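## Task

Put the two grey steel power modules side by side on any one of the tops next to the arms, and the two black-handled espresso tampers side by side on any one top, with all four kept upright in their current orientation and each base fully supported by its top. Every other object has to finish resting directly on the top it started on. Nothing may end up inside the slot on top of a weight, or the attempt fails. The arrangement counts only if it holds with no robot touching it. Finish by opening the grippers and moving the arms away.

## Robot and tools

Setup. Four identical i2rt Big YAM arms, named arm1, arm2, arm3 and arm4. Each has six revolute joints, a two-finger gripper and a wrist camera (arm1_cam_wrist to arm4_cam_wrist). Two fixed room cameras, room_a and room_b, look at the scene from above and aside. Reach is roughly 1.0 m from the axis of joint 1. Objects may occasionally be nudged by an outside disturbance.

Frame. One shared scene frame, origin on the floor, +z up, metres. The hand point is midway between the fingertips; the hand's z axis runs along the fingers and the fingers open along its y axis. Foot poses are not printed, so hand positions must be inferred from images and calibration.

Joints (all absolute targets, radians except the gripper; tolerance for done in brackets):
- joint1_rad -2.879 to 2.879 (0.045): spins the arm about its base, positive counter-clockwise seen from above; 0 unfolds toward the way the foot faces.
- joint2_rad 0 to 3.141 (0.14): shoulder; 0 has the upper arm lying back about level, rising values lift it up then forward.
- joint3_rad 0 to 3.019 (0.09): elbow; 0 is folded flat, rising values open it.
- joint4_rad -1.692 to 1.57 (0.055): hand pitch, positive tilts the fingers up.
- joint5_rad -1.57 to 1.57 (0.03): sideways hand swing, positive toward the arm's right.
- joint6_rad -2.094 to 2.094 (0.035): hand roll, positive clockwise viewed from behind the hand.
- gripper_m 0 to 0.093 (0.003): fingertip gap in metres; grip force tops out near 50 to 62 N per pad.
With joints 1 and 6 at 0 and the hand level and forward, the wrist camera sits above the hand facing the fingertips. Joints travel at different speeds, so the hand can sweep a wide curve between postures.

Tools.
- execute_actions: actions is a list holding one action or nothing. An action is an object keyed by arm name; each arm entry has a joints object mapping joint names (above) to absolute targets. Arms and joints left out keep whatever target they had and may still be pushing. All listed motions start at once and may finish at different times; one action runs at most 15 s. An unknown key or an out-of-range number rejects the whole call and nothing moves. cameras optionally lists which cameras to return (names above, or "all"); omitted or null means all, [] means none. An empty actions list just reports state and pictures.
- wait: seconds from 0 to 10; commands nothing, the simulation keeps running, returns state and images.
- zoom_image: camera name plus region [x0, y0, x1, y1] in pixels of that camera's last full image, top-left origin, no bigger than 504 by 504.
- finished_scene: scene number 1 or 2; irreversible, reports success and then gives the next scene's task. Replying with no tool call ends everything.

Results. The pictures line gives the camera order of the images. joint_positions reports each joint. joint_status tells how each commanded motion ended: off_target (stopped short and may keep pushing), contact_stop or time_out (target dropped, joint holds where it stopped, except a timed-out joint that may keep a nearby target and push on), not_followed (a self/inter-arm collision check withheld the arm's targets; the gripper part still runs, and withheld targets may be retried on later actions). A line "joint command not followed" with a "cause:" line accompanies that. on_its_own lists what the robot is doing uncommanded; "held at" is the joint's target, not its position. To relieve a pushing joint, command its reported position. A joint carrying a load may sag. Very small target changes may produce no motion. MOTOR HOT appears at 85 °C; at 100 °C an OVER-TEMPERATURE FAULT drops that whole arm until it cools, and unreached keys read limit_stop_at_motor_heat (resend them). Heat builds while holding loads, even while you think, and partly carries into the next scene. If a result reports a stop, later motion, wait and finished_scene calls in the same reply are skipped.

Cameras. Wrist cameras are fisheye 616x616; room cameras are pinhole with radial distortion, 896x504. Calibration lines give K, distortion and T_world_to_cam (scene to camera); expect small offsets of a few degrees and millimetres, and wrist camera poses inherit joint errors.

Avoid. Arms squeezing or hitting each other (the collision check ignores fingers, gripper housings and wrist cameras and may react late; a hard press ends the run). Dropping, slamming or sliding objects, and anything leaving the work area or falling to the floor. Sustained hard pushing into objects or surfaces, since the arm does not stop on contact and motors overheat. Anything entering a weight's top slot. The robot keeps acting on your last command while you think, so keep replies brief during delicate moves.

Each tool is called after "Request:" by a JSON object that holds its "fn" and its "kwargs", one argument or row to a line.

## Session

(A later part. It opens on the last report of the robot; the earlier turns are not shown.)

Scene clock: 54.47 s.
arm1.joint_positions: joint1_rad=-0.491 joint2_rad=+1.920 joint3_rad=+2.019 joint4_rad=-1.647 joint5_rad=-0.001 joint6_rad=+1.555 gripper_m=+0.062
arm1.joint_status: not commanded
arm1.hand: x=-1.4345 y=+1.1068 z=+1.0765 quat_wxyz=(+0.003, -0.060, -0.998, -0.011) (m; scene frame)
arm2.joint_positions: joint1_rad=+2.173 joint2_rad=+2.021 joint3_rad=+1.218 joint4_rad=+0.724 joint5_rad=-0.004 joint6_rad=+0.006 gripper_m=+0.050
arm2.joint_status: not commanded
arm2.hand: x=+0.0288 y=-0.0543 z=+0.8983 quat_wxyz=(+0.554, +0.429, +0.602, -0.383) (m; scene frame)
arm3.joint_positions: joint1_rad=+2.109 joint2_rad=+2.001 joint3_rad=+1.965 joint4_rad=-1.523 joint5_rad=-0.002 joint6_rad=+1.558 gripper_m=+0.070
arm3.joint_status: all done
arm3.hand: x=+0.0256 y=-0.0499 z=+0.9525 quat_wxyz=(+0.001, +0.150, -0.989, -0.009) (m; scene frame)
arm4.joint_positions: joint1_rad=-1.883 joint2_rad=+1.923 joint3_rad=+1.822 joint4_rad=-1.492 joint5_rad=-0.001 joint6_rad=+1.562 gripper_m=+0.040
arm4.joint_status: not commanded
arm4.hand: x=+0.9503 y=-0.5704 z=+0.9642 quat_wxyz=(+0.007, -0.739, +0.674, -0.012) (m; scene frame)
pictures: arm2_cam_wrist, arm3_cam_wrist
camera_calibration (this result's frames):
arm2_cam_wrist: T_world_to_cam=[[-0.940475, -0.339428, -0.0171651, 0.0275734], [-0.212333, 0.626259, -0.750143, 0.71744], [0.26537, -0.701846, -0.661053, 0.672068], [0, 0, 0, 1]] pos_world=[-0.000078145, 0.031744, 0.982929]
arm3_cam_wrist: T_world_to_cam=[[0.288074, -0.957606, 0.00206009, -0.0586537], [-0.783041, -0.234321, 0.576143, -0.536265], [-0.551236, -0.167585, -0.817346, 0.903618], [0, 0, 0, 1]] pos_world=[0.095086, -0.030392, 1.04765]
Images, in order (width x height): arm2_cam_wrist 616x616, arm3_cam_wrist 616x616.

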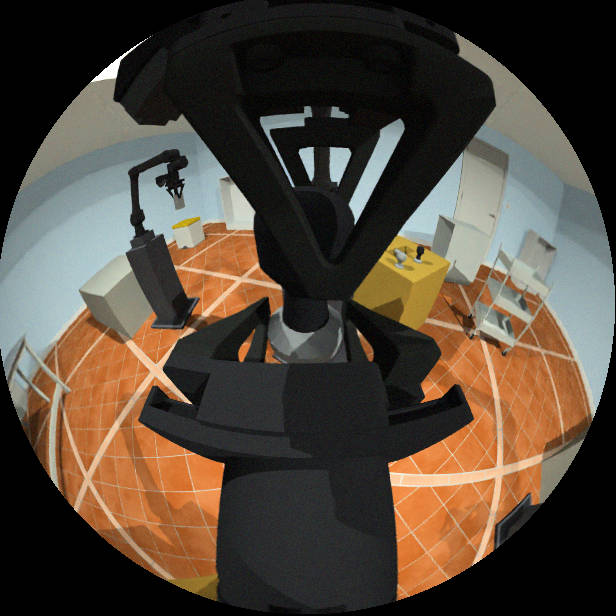

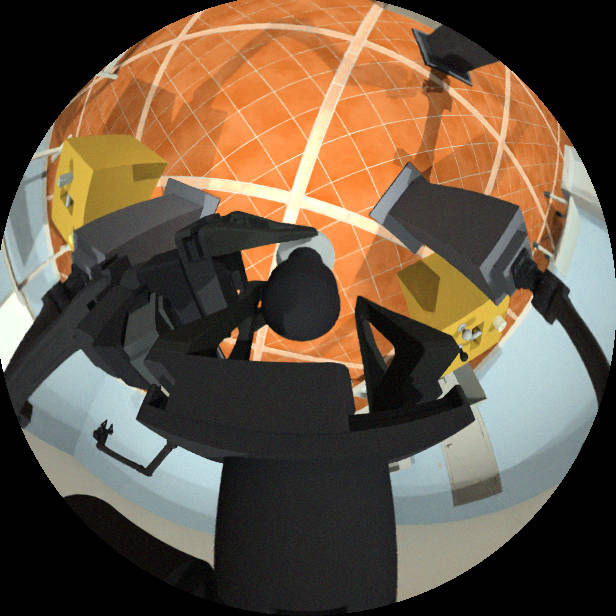

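Slightly lower and left.

Request:
{"fn": "execute_actions", "kwargs": {
  "actions": [
    {"arm3":{"joints":{"joint1_rad":2.095,"joint3_rad":1.93,"joint4_rad":-1.46}}}
  ],
  "cameras": []
}}

Request:
{"fn": "execute_actions", "kwargs": {
  "actions": [
    {"arm3":{"joints":{"gripper_m":0}}}
  ],
  "cameras": ["arm2_cam_wrist"]
}}

Scene clock: 55.60 s.
arm1.joint_positions: joint1_rad=-0.491 joint2_rad=+1.920 joint3_rad=+2.019 joint4_rad=-1.647 joint5_rad=-0.001 joint6_rad=+1.555 gripper_m=+0.062
arm1.joint_status: not commanded
arm1.hand: x=-1.4345 y=+1.1068 z=+1.0765 quat_wxyz=(+0.003, -0.060, -0.998, -0.011) (m; scene frame)
arm2.joint_positions: joint1_rad=+2.173 joint2_rad=+2.021 joint3_rad=+1.218 joint4_rad=+0.724 joint5_rad=-0.004 joint6_rad=+0.006 gripper_m=+0.050
arm2.joint_status: not commanded
arm2.hand: x=+0.0288 y=-0.0543 z=+0.8983 quat_wxyz=(+0.554, +0.429, +0.602, -0.383) (m; scene frame)
arm3.joint_positions: joint1_rad=+2.102 joint2_rad=+2.001 joint3_rad=+1.933 joint4_rad=-1.479 joint5_rad=-0.002 joint6_rad=+1.558 gripper_m=+0.070
arm3.joint_status: all done
arm3.hand: x=+0.0290 y=-0.0462 z=+0.9403 quat_wxyz=(+0.002, +0.146, -0.989, -0.015) (m; scene frame)
arm4.joint_positions: joint1_rad=-1.883 joint2_rad=+1.923 joint3_rad=+1.822 joint4_rad=-1.492 joint5_rad=-0.001 joint6_rad=+1.562 gripper_m=+0.040
arm4.joint_status: not commanded
arm4.hand: x=+0.9503 y=-0.5704 z=+0.9642 quat_wxyz=(+0.007, -0.739, +0.674, -0.012) (m; scene frame)
pictures: none
No camera images: the call's "cameras" was empty. Leave "cameras" out to get every camera's image.

Scene clock: 56.27 s.
arm1.joint_positions: joint1_rad=-0.491 joint2_rad=+1.920 joint3_rad=+2.019 joint4_rad=-1.647 joint5_rad=-0.001 joint6_rad=+1.555 gripper_m=+0.062
arm1.joint_status: not commanded
arm1.hand: x=-1.4345 y=+1.1068 z=+1.0765 quat_wxyz=(+0.003, -0.060, -0.998, -0.011) (m; scene frame)
arm2.joint_positions: joint1_rad=+2.173 joint2_rad=+2.021 joint3_rad=+1.218 joint4_rad=+0.724 joint5_rad=-0.003 joint6_rad=+0.006 gripper_m=+0.050
arm2.joint_status: not commanded
arm2.hand: x=+0.0287 y=-0.0544 z=+0.8983 quat_wxyz=(+0.553, +0.429, +0.602, -0.384) (m; scene frame)
arm3.joint_positions: joint1_rad=+2.102 joint2_rad=+2.001 joint3_rad=+1.933 joint4_rad=-1.478 joint5_rad=-0.002 joint6_rad=+1.558 gripper_m=+0.044
arm3.joint_status: gripper_m off_target (ended at +0.044, target +0.000)
arm3.hand: x=+0.0290 y=-0.0462 z=+0.9403 quat_wxyz=(+0.002, +0.146, -0.989, -0.015) (m; scene frame)
arm4.joint_positions: joint1_rad=-1.883 joint2_rad=+1.923 joint3_rad=+1.822 joint4_rad=-1.492 joint5_rad=-0.001 joint6_rad=+1.562 gripper_m=+0.040
arm4.joint_status: not commanded
arm4.hand: x=+0.9503 y=-0.5704 z=+0.9642 quat_wxyz=(+0.007, -0.739, +0.674, -0.012) (m; scene frame)
pictures: arm2_cam_wrist
camera_calibration (this result's frames):
arm2_cam_wrist: T_world_to_cam=[[-0.940734, -0.338714, -0.017094, 0.0274247], [-0.211909, 0.626406, -0.750141, 0.717435], [0.264791, -0.70206, -0.661057, 0.672078], [0, 0, 0, 1]] pos_world=[-0.000130329, 0.0317231, 0.982928]
Images, in order (width x height): arm2_cam_wrist 616x616.

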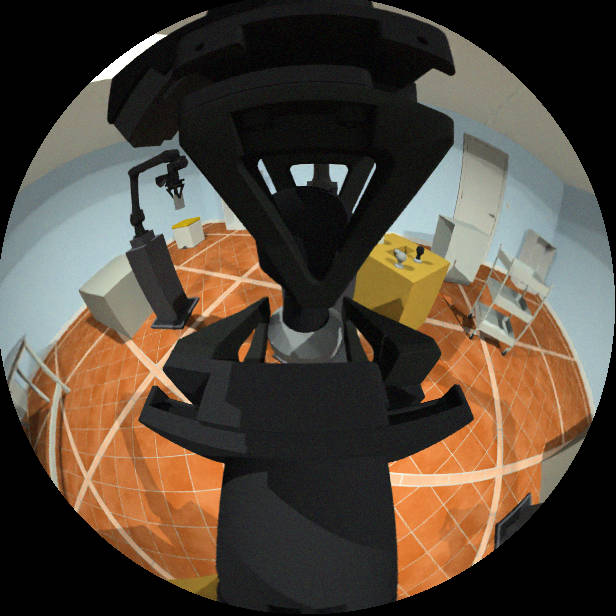

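Request:
{"fn": "execute_actions", "kwargs": {
  "actions": [
    {"arm2":{"joints":{"gripper_m":0.093}}}
  ],
  "cameras": []
}}

Request:
{"fn": "execute_actions", "kwargs": {
  "actions": [
    {"arm2":{"joints":{"joint2_rad":1.6,"joint3_rad":0.64,"joint4_rad":0.9}},"arm3":{"joints":{"joint2_rad":1.5,"joint3_rad":1.4,"joint4_rad":-1.46}}}
  ],
  "cameras": []
}}

Request:
{"fn": "execute_actions", "kwargs": {
  "actions": [
    {"arm2":{"joints":{"joint2_rad":1.5,"joint3_rad":1.8,"joint4_rad":-1.66,"joint6_rad":1.57,"gripper_m":0.07}},"arm3":{"joints":{"joint1_rad":-1.654,"joint6_rad":0}}}
  ],
  "cameras": []
}}

Request:
{"fn": "execute_actions", "kwargs": {
  "actions": [
    {"arm3":{"joints":{"joint2_rad":1.82,"joint3_rad":1.1,"joint4_rad":-0.83}}}
  ],
  "cameras": ["arm3_cam_wrist","room_b"]
}}

Request:
{"fn": "zoom_image", "kwargs": {
  "camera": "room_b",
  "region": [280, 200, 440, 320]
}}

Scene clock: 58.10 s.
arm1.joint_positions: joint1_rad=-0.491 joint2_rad=+1.920 joint3_rad=+2.019 joint4_rad=-1.647 joint5_rad=-0.001 joint6_rad=+1.555 gripper_m=+0.062
arm1.joint_status: not commanded
arm1.hand: x=-1.4345 y=+1.1068 z=+1.0765 quat_wxyz=(+0.003, -0.060, -0.998, -0.011) (m; scene frame)
arm2.joint_positions: joint1_rad=+2.173 joint2_rad=+2.020 joint3_rad=+1.218 joint4_rad=+0.725 joint5_rad=-0.003 joint6_rad=+0.006 gripper_m=+0.093
arm2.joint_status: all done
arm2.hand: x=+0.0287 y=-0.0544 z=+0.8998 quat_wxyz=(+0.554, +0.428, +0.602, -0.384) (m; scene frame)
arm3.joint_positions: joint1_rad=+2.102 joint2_rad=+2.004 joint3_rad=+1.925 joint4_rad=-1.478 joint5_rad=-0.002 joint6_rad=+1.559 gripper_m=+0.044
arm3.joint_status: not commanded
arm3.hand: x=+0.0295 y=-0.0478 z=+0.9357 quat_wxyz=(+0.002, +0.146, -0.989, -0.011) (m; scene frame)
arm4.joint_positions: joint1_rad=-1.883 joint2_rad=+1.923 joint3_rad=+1.822 joint4_rad=-1.492 joint5_rad=-0.001 joint6_rad=+1.562 gripper_m=+0.040
arm4.joint_status: not commanded
arm4.hand: x=+0.9503 y=-0.5704 z=+0.9642 quat_wxyz=(+0.007, -0.739, +0.674, -0.012) (m; scene frame)
pictures: none
No camera images: the call's "cameras" was empty. Leave "cameras" out to get every camera's image.

Scene clock: 59.57 s.
arm1.joint_positions: joint1_rad=-0.491 joint2_rad=+1.920 joint3_rad=+2.019 joint4_rad=-1.647 joint5_rad=-0.001 joint6_rad=+1.555 gripper_m=+0.062
arm1.joint_status: not commanded
arm1.hand: x=-1.4345 y=+1.1068 z=+1.0765 quat_wxyz=(+0.003, -0.060, -0.998, -0.011) (m; scene frame)
arm2.joint_positions: joint1_rad=+2.173 joint2_rad=+1.585 joint3_rad=+0.627 joint4_rad=+0.895 joint5_rad=-0.003 joint6_rad=+0.006 gripper_m=+0.093
arm2.joint_status: all done
arm2.hand: x=-0.0378 y=+0.1314 z=+0.9342 quat_wxyz=(+0.558, +0.425, +0.598, -0.387) (m; scene frame)
arm3.joint_positions: joint1_rad=+2.102 joint2_rad=+1.510 joint3_rad=+1.393 joint4_rad=-1.465 joint5_rad=-0.002 joint6_rad=+1.560 gripper_m=+0.044
arm3.joint_status: all done
arm3.hand: x=+0.0804 y=-0.2246 z=+0.9867 quat_wxyz=(+0.000, +0.146, -0.989, +0.003) (m; scene frame)
arm4.joint_positions: joint1_rad=-1.883 joint2_rad=+1.923 joint3_rad=+1.822 joint4_rad=-1.492 joint5_rad=-0.001 joint6_rad=+1.562 gripper_m=+0.040
arm4.joint_status: not commanded
arm4.hand: x=+0.9503 y=-0.5704 z=+0.9642 quat_wxyz=(+0.007, -0.739, +0.674, -0.012) (m; scene frame)
pictures: none
No camera images: the call's "cameras" was empty. Leave "cameras" out to get every camera's image.

Scene clock: 62.47 s.
arm1.joint_positions: joint1_rad=-0.491 joint2_rad=+1.920 joint3_rad=+2.019 joint4_rad=-1.647 joint5_rad=-0.001 joint6_rad=+1.555 gripper_m=+0.062
arm1.joint_status: not commanded
arm1.hand: x=-1.4345 y=+1.1068 z=+1.0765 quat_wxyz=(+0.003, -0.060, -0.998, -0.011) (m; scene frame)
arm2.joint_positions: joint1_rad=+2.173 joint2_rad=+1.497 joint3_rad=+1.756 joint4_rad=-1.651 joint5_rad=-0.003 joint6_rad=+1.561 gripper_m=+0.070
arm2.joint_status: all done
arm2.hand: x=-0.0669 y=+0.2096 z=+1.1241 quat_wxyz=(+0.080, +0.981, +0.175, +0.018) (m; scene frame)
arm3.joint_positions: joint1_rad=-1.662 joint2_rad=+1.517 joint3_rad=+1.393 joint4_rad=-1.465 joint5_rad=+0.003 joint6_rad=+0.012 gripper_m=+0.044
arm3.joint_status: all done
arm3.hand: x=+0.0535 y=-1.0683 z=+0.9784 quat_wxyz=(+0.009, -0.820, -0.572, -0.008) (m; scene frame)
arm4.joint_positions: joint1_rad=-1.883 joint2_rad=+1.923 joint3_rad=+1.822 joint4_rad=-1.492 joint5_rad=-0.001 joint6_rad=+1.562 gripper_m=+0.040
arm4.joint_status: not commanded
arm4.hand: x=+0.9503 y=-0.5704 z=+0.9642 quat_wxyz=(+0.007, -0.739, +0.674, -0.012) (m; scene frame)
pictures: none
No camera images: the call's "cameras" was empty. Leave "cameras" out to get every camera's image.

Scene clock: 63.77 s.
arm1.joint_positions: joint1_rad=-0.491 joint2_rad=+1.920 joint3_rad=+2.019 joint4_rad=-1.647 joint5_rad=-0.001 joint6_rad=+1.555 gripper_m=+0.062
arm1.joint_status: not commanded
arm1.hand: x=-1.4345 y=+1.1068 z=+1.0765 quat_wxyz=(+0.003, -0.060, -0.998, -0.011) (m; scene frame)
arm2.joint_positions: joint1_rad=+2.173 joint2_rad=+1.497 joint3_rad=+1.756 joint4_rad=-1.651 joint5_rad=-0.003 joint6_rad=+1.561 gripper_m=+0.070
arm2.joint_status: not commanded
arm2.hand: x=-0.0669 y=+0.2096 z=+1.1241 quat_wxyz=(+0.080, +0.981, +0.175, +0.018) (m; scene frame)
arm3.joint_positions: joint1_rad=-1.662 joint2_rad=+1.847 joint3_rad=+1.071 joint4_rad=-0.845 joint5_rad=+0.003 joint6_rad=+0.012 gripper_m=+0.044
arm3.joint_status: all done
arm3.hand: x=+0.0511 y=-1.0731 z=+0.7221 quat_wxyz=(+0.019, -0.820, -0.572, -0.021) (m; scene frame)
arm4.joint_positions: joint1_rad=-1.883 joint2_rad=+1.923 joint3_rad=+1.822 joint4_rad=-1.492 joint5_rad=-0.001 joint6_rad=+1.562 gripper_m=+0.040
arm4.joint_status: not commanded
arm4.hand: x=+0.9503 y=-0.5704 z=+0.9642 quat_wxyz=(+0.007, -0.739, +0.674, -0.012) (m; scene frame)
pictures: arm3_cam_wrist, room_b
camera_calibration (this result's frames):
arm3_cam_wrist: T_world_to_cam=[[-0.935543, 0.352234, 0.0262808, 0.405287], [0.291458, 0.727803, 0.62077, 0.322006], [0.199529, 0.588416, -0.783552, 1.30648], [0, 0, 0, 1]] pos_world=[0.0246315, -1.14587, 0.813155]
Images, in order (width x height): arm3_cam_wrist 616x616, room_b 896x504.

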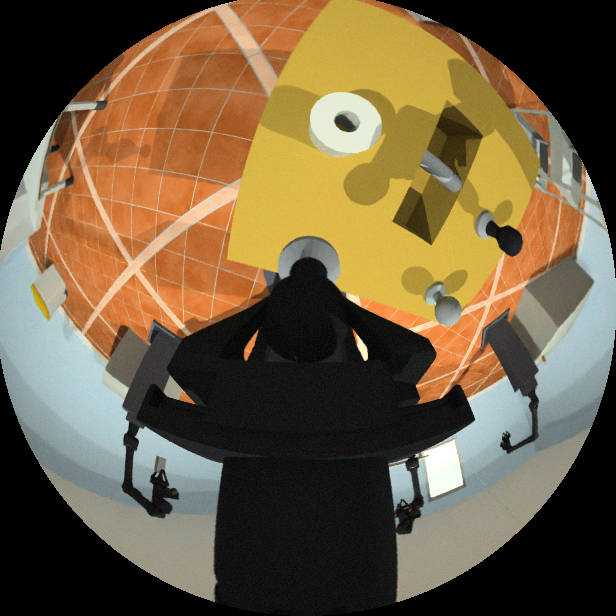

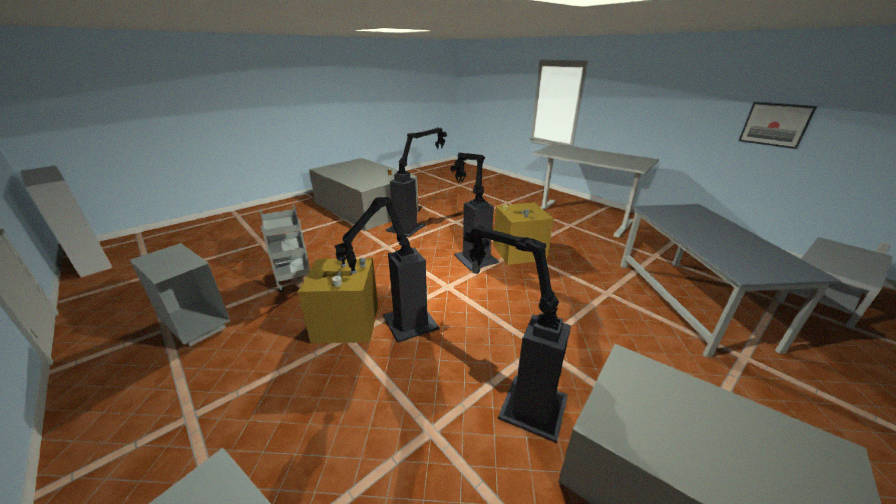

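Region (280, 200, 440, 320) of room_b's 896x504 image, scaled by 3.150, with more detail than that image has; it fills the top 378 rows of this view, and the rest is white.

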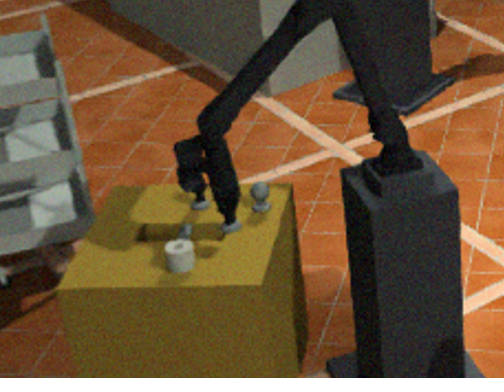

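Request:
{"fn": "execute_actions", "kwargs": {
  "actions": [
    {"arm3":{"joints":{"joint2_rad":2.06,"joint3_rad":1.22,"joint4_rad":-0.66}}}
  ],
  "cameras": ["arm3_cam_wrist","room_a"]
}}

Request:
{"fn": "zoom_image", "kwargs": {
  "camera": "room_a",
  "region": [320, 140, 420, 220]
}}

Scene clock: 65.63 s.
arm1.joint_positions: joint1_rad=-0.491 joint2_rad=+1.920 joint3_rad=+2.019 joint4_rad=-1.647 joint5_rad=-0.001 joint6_rad=+1.555 gripper_m=+0.062
arm1.joint_status: not commanded
arm1.hand: x=-1.4345 y=+1.1068 z=+1.0765 quat_wxyz=(+0.003, -0.060, -0.998, -0.011) (m; scene frame)
arm2.joint_positions: joint1_rad=+2.173 joint2_rad=+1.497 joint3_rad=+1.756 joint4_rad=-1.651 joint5_rad=-0.003 joint6_rad=+1.561 gripper_m=+0.070
arm2.joint_status: not commanded
arm2.hand: x=-0.0669 y=+0.2096 z=+1.1241 quat_wxyz=(+0.080, +0.981, +0.175, +0.018) (m; scene frame)
arm3.joint_positions: joint1_rad=-1.662 joint2_rad=+2.091 joint3_rad=+1.198 joint4_rad=-0.670 joint5_rad=+0.003 joint6_rad=+0.012 gripper_m=+0.044
arm3.joint_status: all done
arm3.hand: x=+0.0312 y=-1.1287 z=+0.6404 quat_wxyz=(+0.002, -0.820, -0.572, +0.002) (m; scene frame)
arm4.joint_positions: joint1_rad=-1.883 joint2_rad=+1.923 joint3_rad=+1.822 joint4_rad=-1.492 joint5_rad=-0.001 joint6_rad=+1.562 gripper_m=+0.040
arm4.joint_status: not commanded
arm4.hand: x=+0.9503 y=-0.5704 z=+0.9642 quat_wxyz=(+0.007, -0.739, +0.674, -0.012) (m; scene frame)
pictures: arm3_cam_wrist, room_a
camera_calibration (this result's frames):
arm3_cam_wrist: T_world_to_cam=[[-0.935101, 0.353486, 0.0251836, 0.410423], [0.302813, 0.760089, 0.574952, 0.484408], [0.184096, 0.545264, -0.8178, 1.2528], [0, 0, 0, 1]] pos_world=[0.00646582, -1.19638, 0.735696]
Images, in order (width x height): arm3_cam_wrist 616x616, room_a 896x504.

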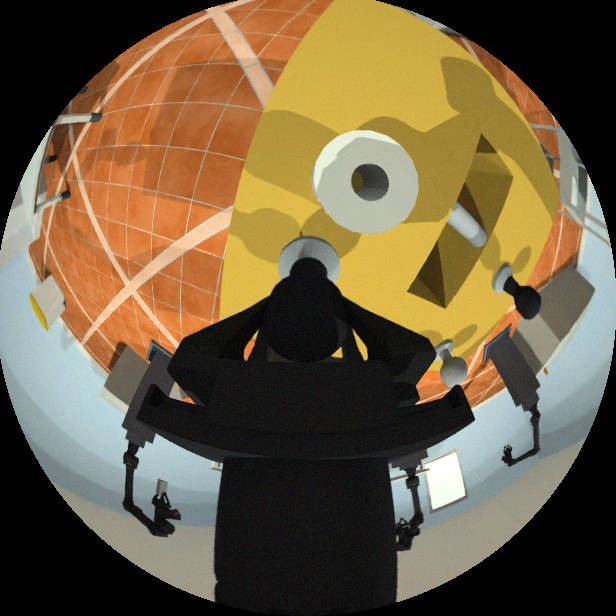

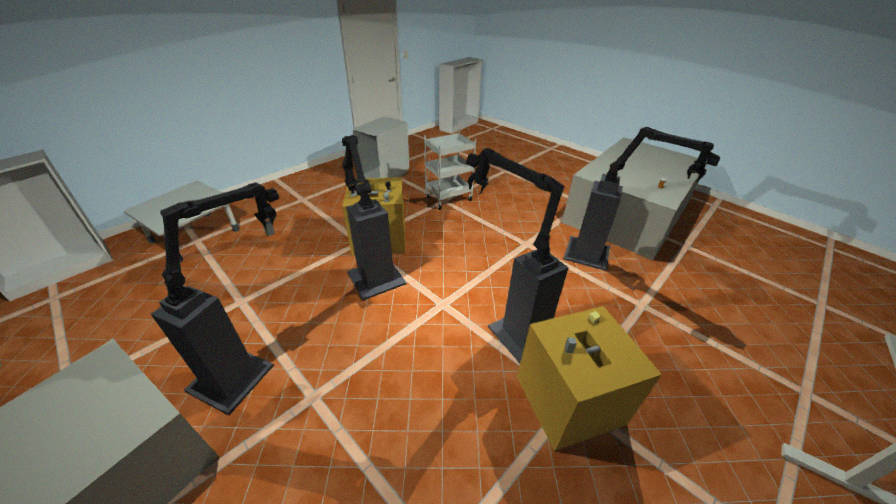

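Region (320, 140, 420, 220) of room_a's 896x504 image, scaled by 5.040, with more detail than that image has; it fills the top 403 rows of this view, and the rest is white.

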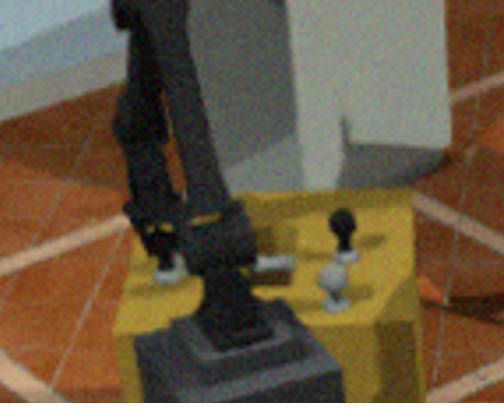

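Request:
{"fn": "execute_actions", "kwargs": {
  "actions": [
    {"arm3":{"joints":{"joint3_rad":1.115,"joint4_rad":-0.58}}}
  ],
  "cameras": ["arm3_cam_wrist"]
}}

Scene clock: 67.10 s.
arm1.joint_positions: joint1_rad=-0.491 joint2_rad=+1.920 joint3_rad=+2.019 joint4_rad=-1.647 joint5_rad=-0.001 joint6_rad=+1.555 gripper_m=+0.062
arm1.joint_status: not commanded
arm1.hand: x=-1.4345 y=+1.1068 z=+1.0765 quat_wxyz=(+0.003, -0.060, -0.998, -0.011) (m; scene frame)
arm2.joint_positions: joint1_rad=+2.173 joint2_rad=+1.497 joint3_rad=+1.756 joint4_rad=-1.651 joint5_rad=-0.003 joint6_rad=+1.561 gripper_m=+0.070
arm2.joint_status: not commanded
arm2.hand: x=-0.0669 y=+0.2096 z=+1.1241 quat_wxyz=(+0.080, +0.981, +0.175, +0.018) (m; scene frame)
arm3.joint_positions: joint1_rad=-1.662 joint2_rad=+2.090 joint3_rad=+1.105 joint4_rad=-0.597 joint5_rad=+0.003 joint6_rad=+0.012 gripper_m=+0.044
arm3.joint_status: all done
arm3.hand: x=+0.0423 y=-1.0972 z=+0.6203 quat_wxyz=(+0.007, -0.820, -0.572, -0.005) (m; scene frame)
arm4.joint_positions: joint1_rad=-1.883 joint2_rad=+1.923 joint3_rad=+1.822 joint4_rad=-1.492 joint5_rad=-0.001 joint6_rad=+1.562 gripper_m=+0.040
arm4.joint_status: not commanded
arm4.hand: x=+0.9503 y=-0.5704 z=+0.9642 quat_wxyz=(+0.007, -0.739, +0.674, -0.012) (m; scene frame)
pictures: arm3_cam_wrist
camera_calibration (this result's frames):
arm3_cam_wrist: T_world_to_cam=[[-0.93524, 0.353092, 0.0255429, 0.409567], [0.299275, 0.750027, 0.589825, 0.448553], [0.189105, 0.559273, -0.807127, 1.22565], [0, 0, 0, 1]] pos_world=[0.0170255, -1.16652, 0.714228]
Images, in order (width x height): arm3_cam_wrist 616x616.

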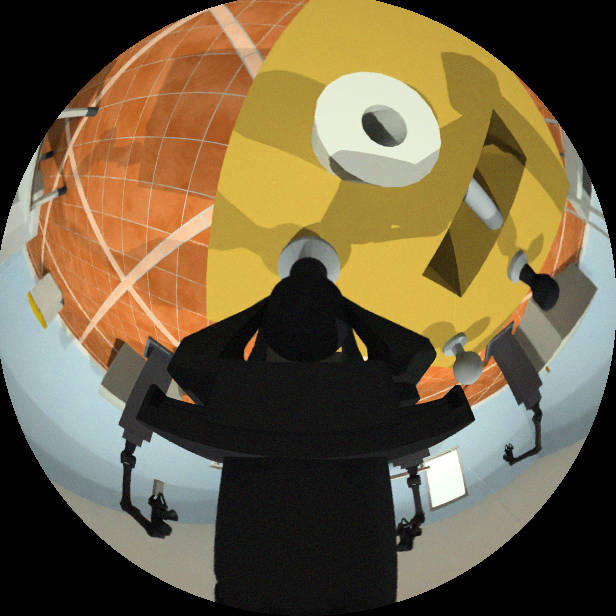

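Nearly touching; release and go regrab.

Request:
{"fn": "execute_actions", "kwargs": {
  "actions": [
    {"arm3":{"joints":{"gripper_m":0.093}}}
  ],
  "cameras": []
}}

Request:
{"fn": "execute_actions", "kwargs": {
  "actions": [
    {"arm3":{"joints":{"joint2_rad":1.75,"joint4_rad":-0.93}}}
  ],
  "cameras": ["arm3_cam_wrist"]
}}

Request:
{"fn": "execute_actions", "kwargs": {
  "actions": [
    {"arm3":{"joints":{"joint1_rad":0.34,"joint2_rad":1.56,"joint3_rad":0.64,"joint4_rad":0.92}}}
  ],
  "cameras": []
}}

Request:
{"fn": "execute_actions", "kwargs": {
  "actions": [
    {"arm3":{"joints":{"joint2_rad":2.035,"joint3_rad":1.26,"joint4_rad":0.81}}}
  ],
  "cameras": ["arm3_cam_wrist"]
}}

Scene clock: 68.30 s.
arm1.joint_positions: joint1_rad=-0.491 joint2_rad=+1.920 joint3_rad=+2.019 joint4_rad=-1.647 joint5_rad=-0.001 joint6_rad=+1.555 gripper_m=+0.062
arm1.joint_status: not commanded
arm1.hand: x=-1.4345 y=+1.1068 z=+1.0765 quat_wxyz=(+0.003, -0.060, -0.998, -0.011) (m; scene frame)
arm2.joint_positions: joint1_rad=+2.173 joint2_rad=+1.497 joint3_rad=+1.756 joint4_rad=-1.651 joint5_rad=-0.003 joint6_rad=+1.561 gripper_m=+0.070
arm2.joint_status: not commanded
arm2.hand: x=-0.0669 y=+0.2096 z=+1.1241 quat_wxyz=(+0.080, +0.981, +0.175, +0.018) (m; scene frame)
arm3.joint_positions: joint1_rad=-1.662 joint2_rad=+2.081 joint3_rad=+1.105 joint4_rad=-0.597 joint5_rad=+0.003 joint6_rad=+0.012 gripper_m=+0.093
arm3.joint_status: all done
arm3.hand: x=+0.0415 y=-1.0993 z=+0.6241 quat_wxyz=(+0.005, -0.820, -0.572, -0.002) (m; scene frame)
arm4.joint_positions: joint1_rad=-1.883 joint2_rad=+1.923 joint3_rad=+1.822 joint4_rad=-1.492 joint5_rad=-0.001 joint6_rad=+1.562 gripper_m=+0.040
arm4.joint_status: not commanded
arm4.hand: x=+0.9503 y=-0.5704 z=+0.9642 quat_wxyz=(+0.007, -0.739, +0.674, -0.012) (m; scene frame)
pictures: none
No camera images: the call's "cameras" was empty. Leave "cameras" out to get every camera's image.

Scene clock: 69.53 s.
arm1.joint_positions: joint1_rad=-0.491 joint2_rad=+1.920 joint3_rad=+2.019 joint4_rad=-1.647 joint5_rad=-0.001 joint6_rad=+1.555 gripper_m=+0.062
arm1.joint_status: not commanded
arm1.hand: x=-1.4345 y=+1.1068 z=+1.0765 quat_wxyz=(+0.003, -0.060, -0.998, -0.011) (m; scene frame)
arm2.joint_positions: joint1_rad=+2.173 joint2_rad=+1.497 joint3_rad=+1.756 joint4_rad=-1.651 joint5_rad=-0.003 joint6_rad=+1.561 gripper_m=+0.070
arm2.joint_status: not commanded
arm2.hand: x=-0.0669 y=+0.2096 z=+1.1241 quat_wxyz=(+0.080, +0.981, +0.175, +0.018) (m; scene frame)
arm3.joint_positions: joint1_rad=-1.662 joint2_rad=+1.737 joint3_rad=+1.105 joint4_rad=-0.913 joint5_rad=+0.003 joint6_rad=+0.012 gripper_m=+0.093
arm3.joint_status: all done
arm3.hand: x=+0.0461 y=-1.0877 z=+0.7801 quat_wxyz=(-0.003, -0.820, -0.572, +0.009) (m; scene frame)
arm4.joint_positions: joint1_rad=-1.883 joint2_rad=+1.923 joint3_rad=+1.822 joint4_rad=-1.492 joint5_rad=-0.001 joint6_rad=+1.562 gripper_m=+0.040
arm4.joint_status: not commanded
arm4.hand: x=+0.9503 y=-0.5704 z=+0.9642 quat_wxyz=(+0.007, -0.739, +0.674, -0.012) (m; scene frame)
pictures: arm3_cam_wrist
camera_calibration (this result's frames):
arm3_cam_wrist: T_world_to_cam=[[-0.935099, 0.353517, 0.024824, 0.406708], [0.305967, 0.770007, 0.559886, 0.390809], [0.178815, 0.531144, -0.828197, 1.33495], [0, 0, 0, 1]] pos_world=[0.0220279, -1.15375, 0.876696]
Images, in order (width x height): arm3_cam_wrist 616x616.

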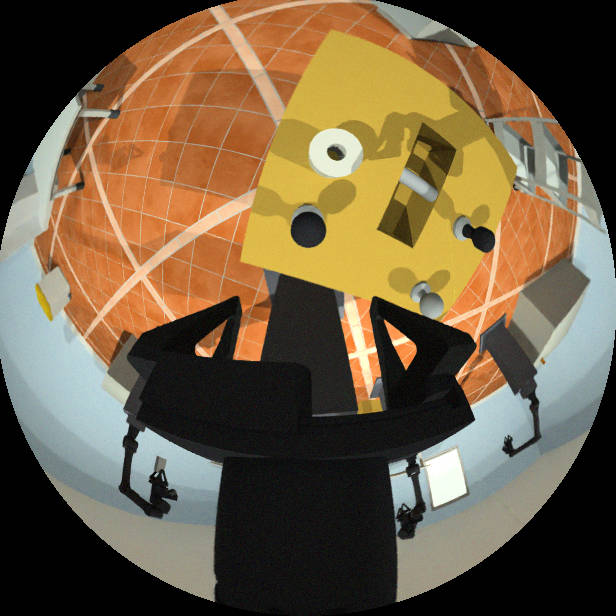

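Scene clock: 71.57 s.
arm1.joint_positions: joint1_rad=-0.491 joint2_rad=+1.920 joint3_rad=+2.019 joint4_rad=-1.647 joint5_rad=-0.001 joint6_rad=+1.555 gripper_m=+0.062
arm1.joint_status: not commanded
arm1.hand: x=-1.4345 y=+1.1068 z=+1.0765 quat_wxyz=(+0.003, -0.060, -0.998, -0.011) (m; scene frame)
arm2.joint_positions: joint1_rad=+2.173 joint2_rad=+1.497 joint3_rad=+1.756 joint4_rad=-1.651 joint5_rad=-0.003 joint6_rad=+1.561 gripper_m=+0.070
arm2.joint_status: not commanded
arm2.hand: x=-0.0669 y=+0.2096 z=+1.1241 quat_wxyz=(+0.080, +0.981, +0.175, +0.018) (m; scene frame)
arm3.joint_positions: joint1_rad=+0.345 joint2_rad=+1.561 joint3_rad=+0.643 joint4_rad=+0.890 joint5_rad=+0.000 joint6_rad=+0.010 gripper_m=+0.093
arm3.joint_status: all done
arm3.hand: x=+0.7647 y=-0.5980 z=+0.9615 quat_wxyz=(-0.696, +0.028, -0.716, -0.039) (m; scene frame)
arm4.joint_positions: joint1_rad=-1.883 joint2_rad=+1.923 joint3_rad=+1.822 joint4_rad=-1.492 joint5_rad=-0.001 joint6_rad=+1.562 gripper_m=+0.040
arm4.joint_status: not commanded
arm4.hand: x=+0.9503 y=-0.5704 z=+0.9642 quat_wxyz=(+0.007, -0.739, +0.674, -0.012) (m; scene frame)
pictures: none
No camera images: the call's "cameras" was empty. Leave "cameras" out to get every camera's image.

Scene clock: 72.90 s.
arm1.joint_positions: joint1_rad=-0.491 joint2_rad=+1.920 joint3_rad=+2.019 joint4_rad=-1.647 joint5_rad=-0.001 joint6_rad=+1.555 gripper_m=+0.062
arm1.joint_status: not commanded
arm1.hand: x=-1.4345 y=+1.1068 z=+1.0765 quat_wxyz=(+0.003, -0.060, -0.998, -0.011) (m; scene frame)
arm2.joint_positions: joint1_rad=+2.173 joint2_rad=+1.497 joint3_rad=+1.756 joint4_rad=-1.651 joint5_rad=-0.003 joint6_rad=+1.561 gripper_m=+0.070
arm2.joint_status: not commanded
arm2.hand: x=-0.0669 y=+0.2096 z=+1.1241 quat_wxyz=(+0.080, +0.981, +0.175, +0.018) (m; scene frame)
arm3.joint_positions: joint1_rad=+0.345 joint2_rad=+2.037 joint3_rad=+1.223 joint4_rad=+0.825 joint5_rad=+0.000 joint6_rad=+0.010 gripper_m=+0.093
arm3.joint_status: all done
arm3.hand: x=+0.9608 y=-0.5793 z=+0.9248 quat_wxyz=(-0.710, +0.027, -0.703, -0.039) (m; scene frame)
arm4.joint_positions: joint1_rad=-1.883 joint2_rad=+1.923 joint3_rad=+1.822 joint4_rad=-1.492 joint5_rad=-0.001 joint6_rad=+1.562 gripper_m=+0.040
arm4.joint_status: not commanded
arm4.hand: x=+0.9503 y=-0.5704 z=+0.9642 quat_wxyz=(+0.007, -0.739, +0.674, -0.012) (m; scene frame)
pictures: arm3_cam_wrist
camera_calibration (this result's frames):
arm3_cam_wrist: T_world_to_cam=[[0.0739047, -0.996948, -0.0251438, -0.626811], [-0.567401, -0.021301, -0.823166, 1.29824], [0.820118, 0.0751025, -0.567244, -0.100534], [0, 0, 0, 1]] pos_world=[0.865395, -0.589694, 0.995876]
Images, in order (width x height): arm3_cam_wrist 616x616.

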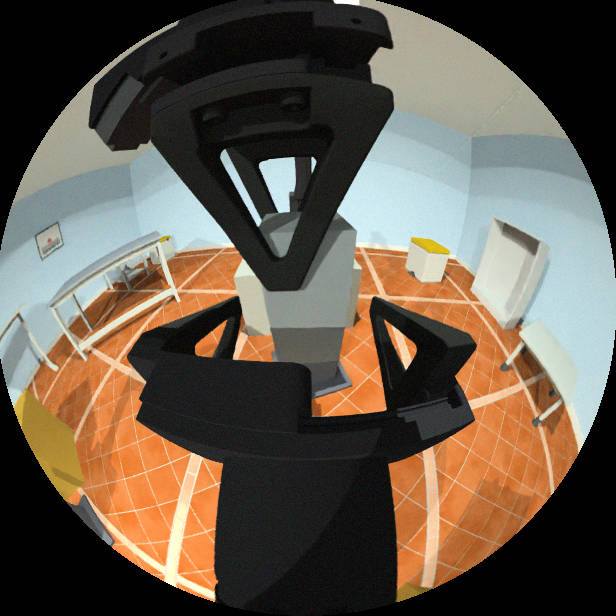

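Request:
{"fn": "execute_actions", "kwargs": {
  "actions": [
    {"arm3":{"joints":{"gripper_m":0}}}
  ],
  "cameras": []
}}

Request:
{"fn": "execute_actions", "kwargs": {
  "actions": [
    {"arm4":{"joints":{"gripper_m":0.06}}}
  ],
  "cameras": []
}}

Request:
{"fn": "execute_actions", "kwargs": {
  "actions": [
    {"arm4":{"joints":{"joint3_rad":2.05,"joint4_rad":-1.66}}}
  ],
  "cameras": []
}}

Request:
{"fn": "execute_actions", "kwargs": {
  "actions": [
    {"arm4":{"joints":{"joint1_rad":-0.5}},"arm3":{"joints":{"joint1_rad":2.11}}}
  ],
  "cameras": []
}}

Request:
{"fn": "execute_actions", "kwargs": {
  "actions": [
    {"arm2":{"joints":{"joint1_rad":2.165,"joint2_rad":1.98,"joint3_rad":2.2}}}
  ],
  "cameras": ["arm3_cam_wrist","arm2_cam_wrist"]
}}

Scene clock: 74.33 s.
arm1.joint_positions: joint1_rad=-0.491 joint2_rad=+1.920 joint3_rad=+2.019 joint4_rad=-1.647 joint5_rad=-0.001 joint6_rad=+1.555 gripper_m=+0.062
arm1.joint_status: not commanded
arm1.hand: x=-1.4345 y=+1.1068 z=+1.0765 quat_wxyz=(+0.003, -0.060, -0.998, -0.011) (m; scene frame)
arm2.joint_positions: joint1_rad=+2.173 joint2_rad=+1.497 joint3_rad=+1.756 joint4_rad=-1.651 joint5_rad=-0.003 joint6_rad=+1.561 gripper_m=+0.070
arm2.joint_status: not commanded
arm2.hand: x=-0.0669 y=+0.2096 z=+1.1241 quat_wxyz=(+0.080, +0.981, +0.175, +0.018) (m; scene frame)
arm3.joint_positions: joint1_rad=+0.345 joint2_rad=+2.037 joint3_rad=+1.223 joint4_rad=+0.825 joint5_rad=-0.002 joint6_rad=+0.009 gripper_m=+0.040
arm3.joint_status: gripper_m off_target (ended at +0.040, target +0.000)
arm3.hand: x=+0.9608 y=-0.5789 z=+0.9247 quat_wxyz=(-0.710, +0.028, -0.703, -0.040) (m; scene frame)
arm4.joint_positions: joint1_rad=-1.883 joint2_rad=+1.923 joint3_rad=+1.822 joint4_rad=-1.492 joint5_rad=+0.000 joint6_rad=+1.567 gripper_m=+0.040
arm4.joint_status: not commanded
arm4.hand: x=+0.9503 y=-0.5703 z=+0.9642 quat_wxyz=(+0.007, -0.737, +0.676, -0.012) (m; scene frame)
pictures: none
No camera images: the call's "cameras" was empty. Leave "cameras" out to get every camera's image.

Scene clock: 74.97 s.
arm1.joint_positions: joint1_rad=-0.491 joint2_rad=+1.920 joint3_rad=+2.019 joint4_rad=-1.647 joint5_rad=-0.001 joint6_rad=+1.555 gripper_m=+0.062
arm1.joint_status: not commanded
arm1.hand: x=-1.4345 y=+1.1068 z=+1.0765 quat_wxyz=(+0.003, -0.060, -0.998, -0.011) (m; scene frame)
arm2.joint_positions: joint1_rad=+2.173 joint2_rad=+1.497 joint3_rad=+1.756 joint4_rad=-1.651 joint5_rad=-0.003 joint6_rad=+1.561 gripper_m=+0.070
arm2.joint_status: not commanded
arm2.hand: x=-0.0669 y=+0.2096 z=+1.1241 quat_wxyz=(+0.080, +0.981, +0.175, +0.018) (m; scene frame)
arm3.joint_positions: joint1_rad=+0.345 joint2_rad=+2.037 joint3_rad=+1.223 joint4_rad=+0.820 joint5_rad=-0.002 joint6_rad=+0.009 gripper_m=+0.040
arm3.joint_status: not commanded
arm3.hand: x=+0.9608 y=-0.5789 z=+0.9235 quat_wxyz=(-0.708, +0.028, -0.704, -0.039) (m; scene frame)
arm4.joint_positions: joint1_rad=-1.883 joint2_rad=+1.922 joint3_rad=+1.822 joint4_rad=-1.492 joint5_rad=+0.000 joint6_rad=+1.568 gripper_m=+0.060
arm4.joint_status: all done
arm4.hand: x=+0.9503 y=-0.5702 z=+0.9648 quat_wxyz=(+0.007, -0.737, +0.676, -0.011) (m; scene frame)
pictures: none
No camera images: the call's "cameras" was empty. Leave "cameras" out to get every camera's image.

Scene clock: 76.03 s.
arm1.joint_positions: joint1_rad=-0.491 joint2_rad=+1.920 joint3_rad=+2.019 joint4_rad=-1.647 joint5_rad=-0.001 joint6_rad=+1.555 gripper_m=+0.062
arm1.joint_status: not commanded
arm1.hand: x=-1.4345 y=+1.1068 z=+1.0765 quat_wxyz=(+0.003, -0.060, -0.998, -0.011) (m; scene frame)
arm2.joint_positions: joint1_rad=+2.173 joint2_rad=+1.497 joint3_rad=+1.756 joint4_rad=-1.651 joint5_rad=-0.003 joint6_rad=+1.561 gripper_m=+0.070
arm2.joint_status: not commanded
arm2.hand: x=-0.0669 y=+0.2096 z=+1.1241 quat_wxyz=(+0.080, +0.981, +0.175, +0.018) (m; scene frame)
arm3.joint_positions: joint1_rad=+0.345 joint2_rad=+2.037 joint3_rad=+1.223 joint4_rad=+0.820 joint5_rad=-0.002 joint6_rad=+0.009 gripper_m=+0.040
arm3.joint_status: not commanded
arm3.hand: x=+0.9608 y=-0.5789 z=+0.9235 quat_wxyz=(-0.708, +0.028, -0.704, -0.039) (m; scene frame)
arm4.joint_positions: joint1_rad=-1.883 joint2_rad=+1.900 joint3_rad=+2.001 joint4_rad=-1.651 joint5_rad=+0.000 joint6_rad=+1.568 gripper_m=+0.060
arm4.joint_status: all done
arm4.hand: x=+0.9470 y=-0.5699 z=+1.0455 quat_wxyz=(-0.009, -0.737, +0.676, +0.003) (m; scene frame)
pictures: none
No camera images: the call's "cameras" was empty. Leave "cameras" out to get every camera's image.

Scene clock: 78.23 s.
arm1.joint_positions: joint1_rad=-0.491 joint2_rad=+1.920 joint3_rad=+2.019 joint4_rad=-1.647 joint5_rad=-0.001 joint6_rad=+1.555 gripper_m=+0.062
arm1.joint_status: not commanded
arm1.hand: x=-1.4345 y=+1.1068 z=+1.0765 quat_wxyz=(+0.003, -0.060, -0.998, -0.011) (m; scene frame)
arm2.joint_positions: joint1_rad=+2.173 joint2_rad=+1.497 joint3_rad=+1.756 joint4_rad=-1.651 joint5_rad=-0.003 joint6_rad=+1.561 gripper_m=+0.070
arm2.joint_status: not commanded
arm2.hand: x=-0.0669 y=+0.2096 z=+1.1241 quat_wxyz=(+0.080, +0.981, +0.175, +0.018) (m; scene frame)
arm3.joint_positions: joint1_rad=+2.114 joint2_rad=+2.039 joint3_rad=+1.223 joint4_rad=+0.820 joint5_rad=-0.003 joint6_rad=+0.009 gripper_m=+0.040
arm3.joint_status: all done
arm3.hand: x=-0.0166 y=+0.0787 z=+0.9268 quat_wxyz=(-0.421, +0.564, -0.421, -0.573) (m; scene frame)
arm4.joint_positions: joint1_rad=-0.496 joint2_rad=+1.900 joint3_rad=+2.001 joint4_rad=-1.651 joint5_rad=-0.002 joint6_rad=+1.568 gripper_m=+0.060
arm4.joint_status: all done
arm4.hand: x=+1.4790 y=-1.1119 z=+1.0520 quat_wxyz=(-0.014, -0.999, +0.049, -0.003) (m; scene frame)
pictures: none
No camera images: the call's "cameras" was empty. Leave "cameras" out to get every camera's image.

Scene clock: 79.60 s.
arm1.joint_positions: joint1_rad=-0.491 joint2_rad=+1.920 joint3_rad=+2.019 joint4_rad=-1.647 joint5_rad=-0.001 joint6_rad=+1.555 gripper_m=+0.062
arm1.joint_status: not commanded
arm1.hand: x=-1.4345 y=+1.1068 z=+1.0765 quat_wxyz=(+0.003, -0.060, -0.998, -0.011) (m; scene frame)
arm2.joint_positions: joint1_rad=+2.173 joint2_rad=+2.000 joint3_rad=+2.154 joint4_rad=-1.658 joint5_rad=-0.003 joint6_rad=+1.562 gripper_m=+0.070
arm2.joint_status: all done
arm2.hand: x=-0.0128 y=+0.0599 z=+1.0130 quat_wxyz=(+0.026, +0.984, +0.175, +0.009) (m; scene frame)
arm3.joint_positions: joint1_rad=+2.114 joint2_rad=+2.039 joint3_rad=+1.223 joint4_rad=+0.820 joint5_rad=-0.003 joint6_rad=+0.009 gripper_m=+0.040
arm3.joint_status: not commanded
arm3.hand: x=-0.0166 y=+0.0787 z=+0.9268 quat_wxyz=(-0.421, +0.564, -0.421, -0.573) (m; scene frame)
arm4.joint_positions: joint1_rad=-0.496 joint2_rad=+1.900 joint3_rad=+2.001 joint4_rad=-1.651 joint5_rad=-0.002 joint6_rad=+1.568 gripper_m=+0.060
arm4.joint_status: not commanded
arm4.hand: x=+1.4790 y=-1.1119 z=+1.0520 quat_wxyz=(-0.014, -0.999, +0.049, -0.003) (m; scene frame)
pictures: arm2_cam_wrist, arm3_cam_wrist
camera_calibration (this result's frames):
arm2_cam_wrist: T_world_to_cam=[[-0.339179, 0.93913, -0.054701, -0.00170124], [0.744636, 0.303559, 0.594449, -0.607423], [0.57487, 0.160892, -0.802271, 0.934458], [0, 0, 0, 1]] pos_world=[-0.0854599, 0.0356396, 1.11068]
arm3_cam_wrist: T_world_to_cam=[[0.962071, 0.272366, -0.0153325, 0.00719049], [0.142539, -0.549816, -0.823034, 0.812599], [-0.232597, 0.789632, -0.567785, 0.579636], [0, 0, 0, 1]] pos_world=[0.0120769, -0.0128772, 0.998015]
Images, in order (width x height): arm2_cam_wrist 616x616, arm3_cam_wrist 616x616.

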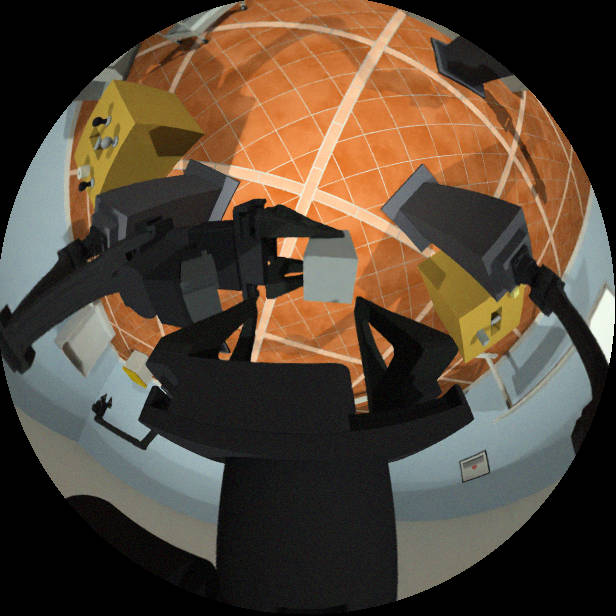

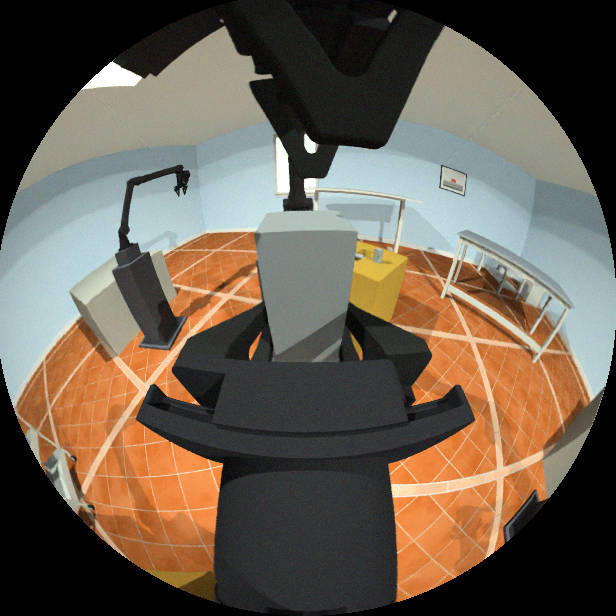

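Request:
{"fn": "execute_actions", "kwargs": {
  "actions": [
    {"arm2":{"joints":{"joint1_rad":2.152,"joint3_rad":2.08}}}
  ],
  "cameras": []
}}

Request:
{"fn": "execute_actions", "kwargs": {
  "actions": [
    {"arm2":{"joints":{"joint3_rad":1.985,"joint4_rad":-1.555}}}
  ],
  "cameras": ["arm3_cam_wrist","arm2_cam_wrist"]
}}

Scene clock: 81.97 s.
arm1.joint_positions: joint1_rad=-0.491 joint2_rad=+1.920 joint3_rad=+2.019 joint4_rad=-1.647 joint5_rad=-0.001 joint6_rad=+1.555 gripper_m=+0.062
arm1.joint_status: not commanded
arm1.hand: x=-1.4345 y=+1.1068 z=+1.0765 quat_wxyz=(+0.003, -0.060, -0.998, -0.011) (m; scene frame)
arm2.joint_positions: joint1_rad=+2.161 joint2_rad=+1.992 joint3_rad=+2.072 joint4_rad=-1.658 joint5_rad=-0.003 joint6_rad=+1.562 gripper_m=+0.070
arm2.joint_status: all done
arm2.hand: x=-0.0256 y=+0.0745 z=+0.9861 quat_wxyz=(-0.011, +0.986, +0.169, +0.003) (m; scene frame)
arm3.joint_positions: joint1_rad=+2.114 joint2_rad=+2.039 joint3_rad=+1.223 joint4_rad=+0.820 joint5_rad=-0.003 joint6_rad=+0.009 gripper_m=+0.040
arm3.joint_status: not commanded
arm3.hand: x=-0.0166 y=+0.0787 z=+0.9268 quat_wxyz=(-0.421, +0.564, -0.421, -0.573) (m; scene frame)
arm4.joint_positions: joint1_rad=-0.496 joint2_rad=+1.900 joint3_rad=+2.001 joint4_rad=-1.651 joint5_rad=-0.002 joint6_rad=+1.568 gripper_m=+0.060
arm4.joint_status: not commanded
arm4.hand: x=+1.4790 y=-1.1119 z=+1.0520 quat_wxyz=(-0.014, -0.999, +0.049, -0.003) (m; scene frame)
pictures: none
No camera images: the call's "cameras" was empty. Leave "cameras" out to get every camera's image.

Scene clock: 82.80 s.
arm1.joint_positions: joint1_rad=-0.491 joint2_rad=+1.920 joint3_rad=+2.019 joint4_rad=-1.647 joint5_rad=-0.001 joint6_rad=+1.555 gripper_m=+0.062
arm1.joint_status: not commanded
arm1.hand: x=-1.4345 y=+1.1068 z=+1.0765 quat_wxyz=(+0.003, -0.060, -0.998, -0.011) (m; scene frame)
arm2.joint_positions: joint1_rad=+2.161 joint2_rad=+1.988 joint3_rad=+1.976 joint4_rad=-1.565 joint5_rad=-0.003 joint6_rad=+1.562 gripper_m=+0.070
arm2.joint_status: all done
arm2.hand: x=-0.0255 y=+0.0748 z=+0.9516 quat_wxyz=(-0.011, +0.986, +0.169, +0.003) (m; scene frame)
arm3.joint_positions: joint1_rad=+2.114 joint2_rad=+2.039 joint3_rad=+1.223 joint4_rad=+0.820 joint5_rad=-0.003 joint6_rad=+0.009 gripper_m=+0.040
arm3.joint_status: not commanded
arm3.hand: x=-0.0166 y=+0.0787 z=+0.9268 quat_wxyz=(-0.421, +0.564, -0.421, -0.573) (m; scene frame)
arm4.joint_positions: joint1_rad=-0.496 joint2_rad=+1.900 joint3_rad=+2.001 joint4_rad=-1.651 joint5_rad=-0.002 joint6_rad=+1.568 gripper_m=+0.060
arm4.joint_status: not commanded
arm4.hand: x=+1.4790 y=-1.1119 z=+1.0520 quat_wxyz=(-0.014, -0.999, +0.049, -0.003) (m; scene frame)
pictures: arm2_cam_wrist, arm3_cam_wrist
camera_calibration (this result's frames):
arm2_cam_wrist: T_world_to_cam=[[-0.328889, 0.944162, 0.0197263, -0.0942928], [0.762538, 0.253184, 0.595343, -0.56261], [0.557106, 0.210844, -0.80323, 0.886787], [0, 0, 0, 1]] pos_world=[-0.0960345, 0.0444979, 1.0491]
arm3_cam_wrist: T_world_to_cam=[[0.962071, 0.272366, -0.0153325, 0.00719049], [0.142539, -0.549816, -0.823034, 0.812599], [-0.232597, 0.789632, -0.567785, 0.579636], [0, 0, 0, 1]] pos_world=[0.0120769, -0.0128772, 0.998015]
Images, in order (width x height): arm2_cam_wrist 616x616, arm3_cam_wrist 616x616.

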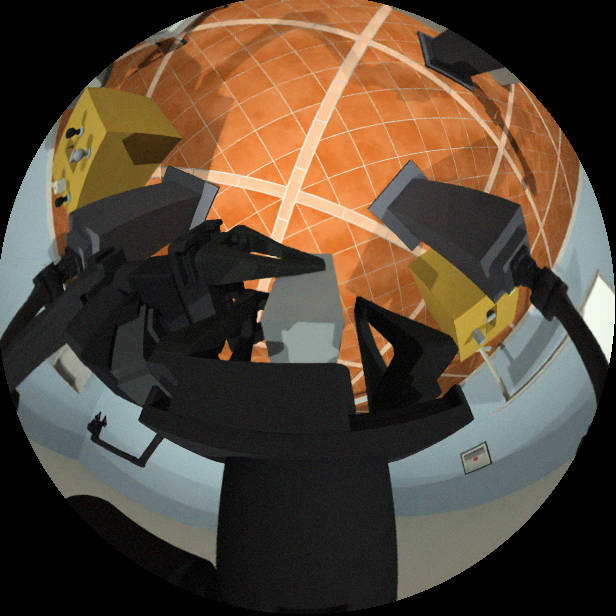

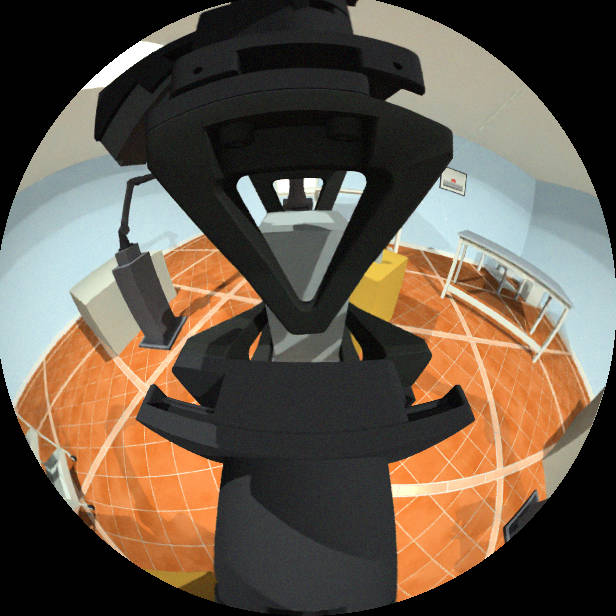

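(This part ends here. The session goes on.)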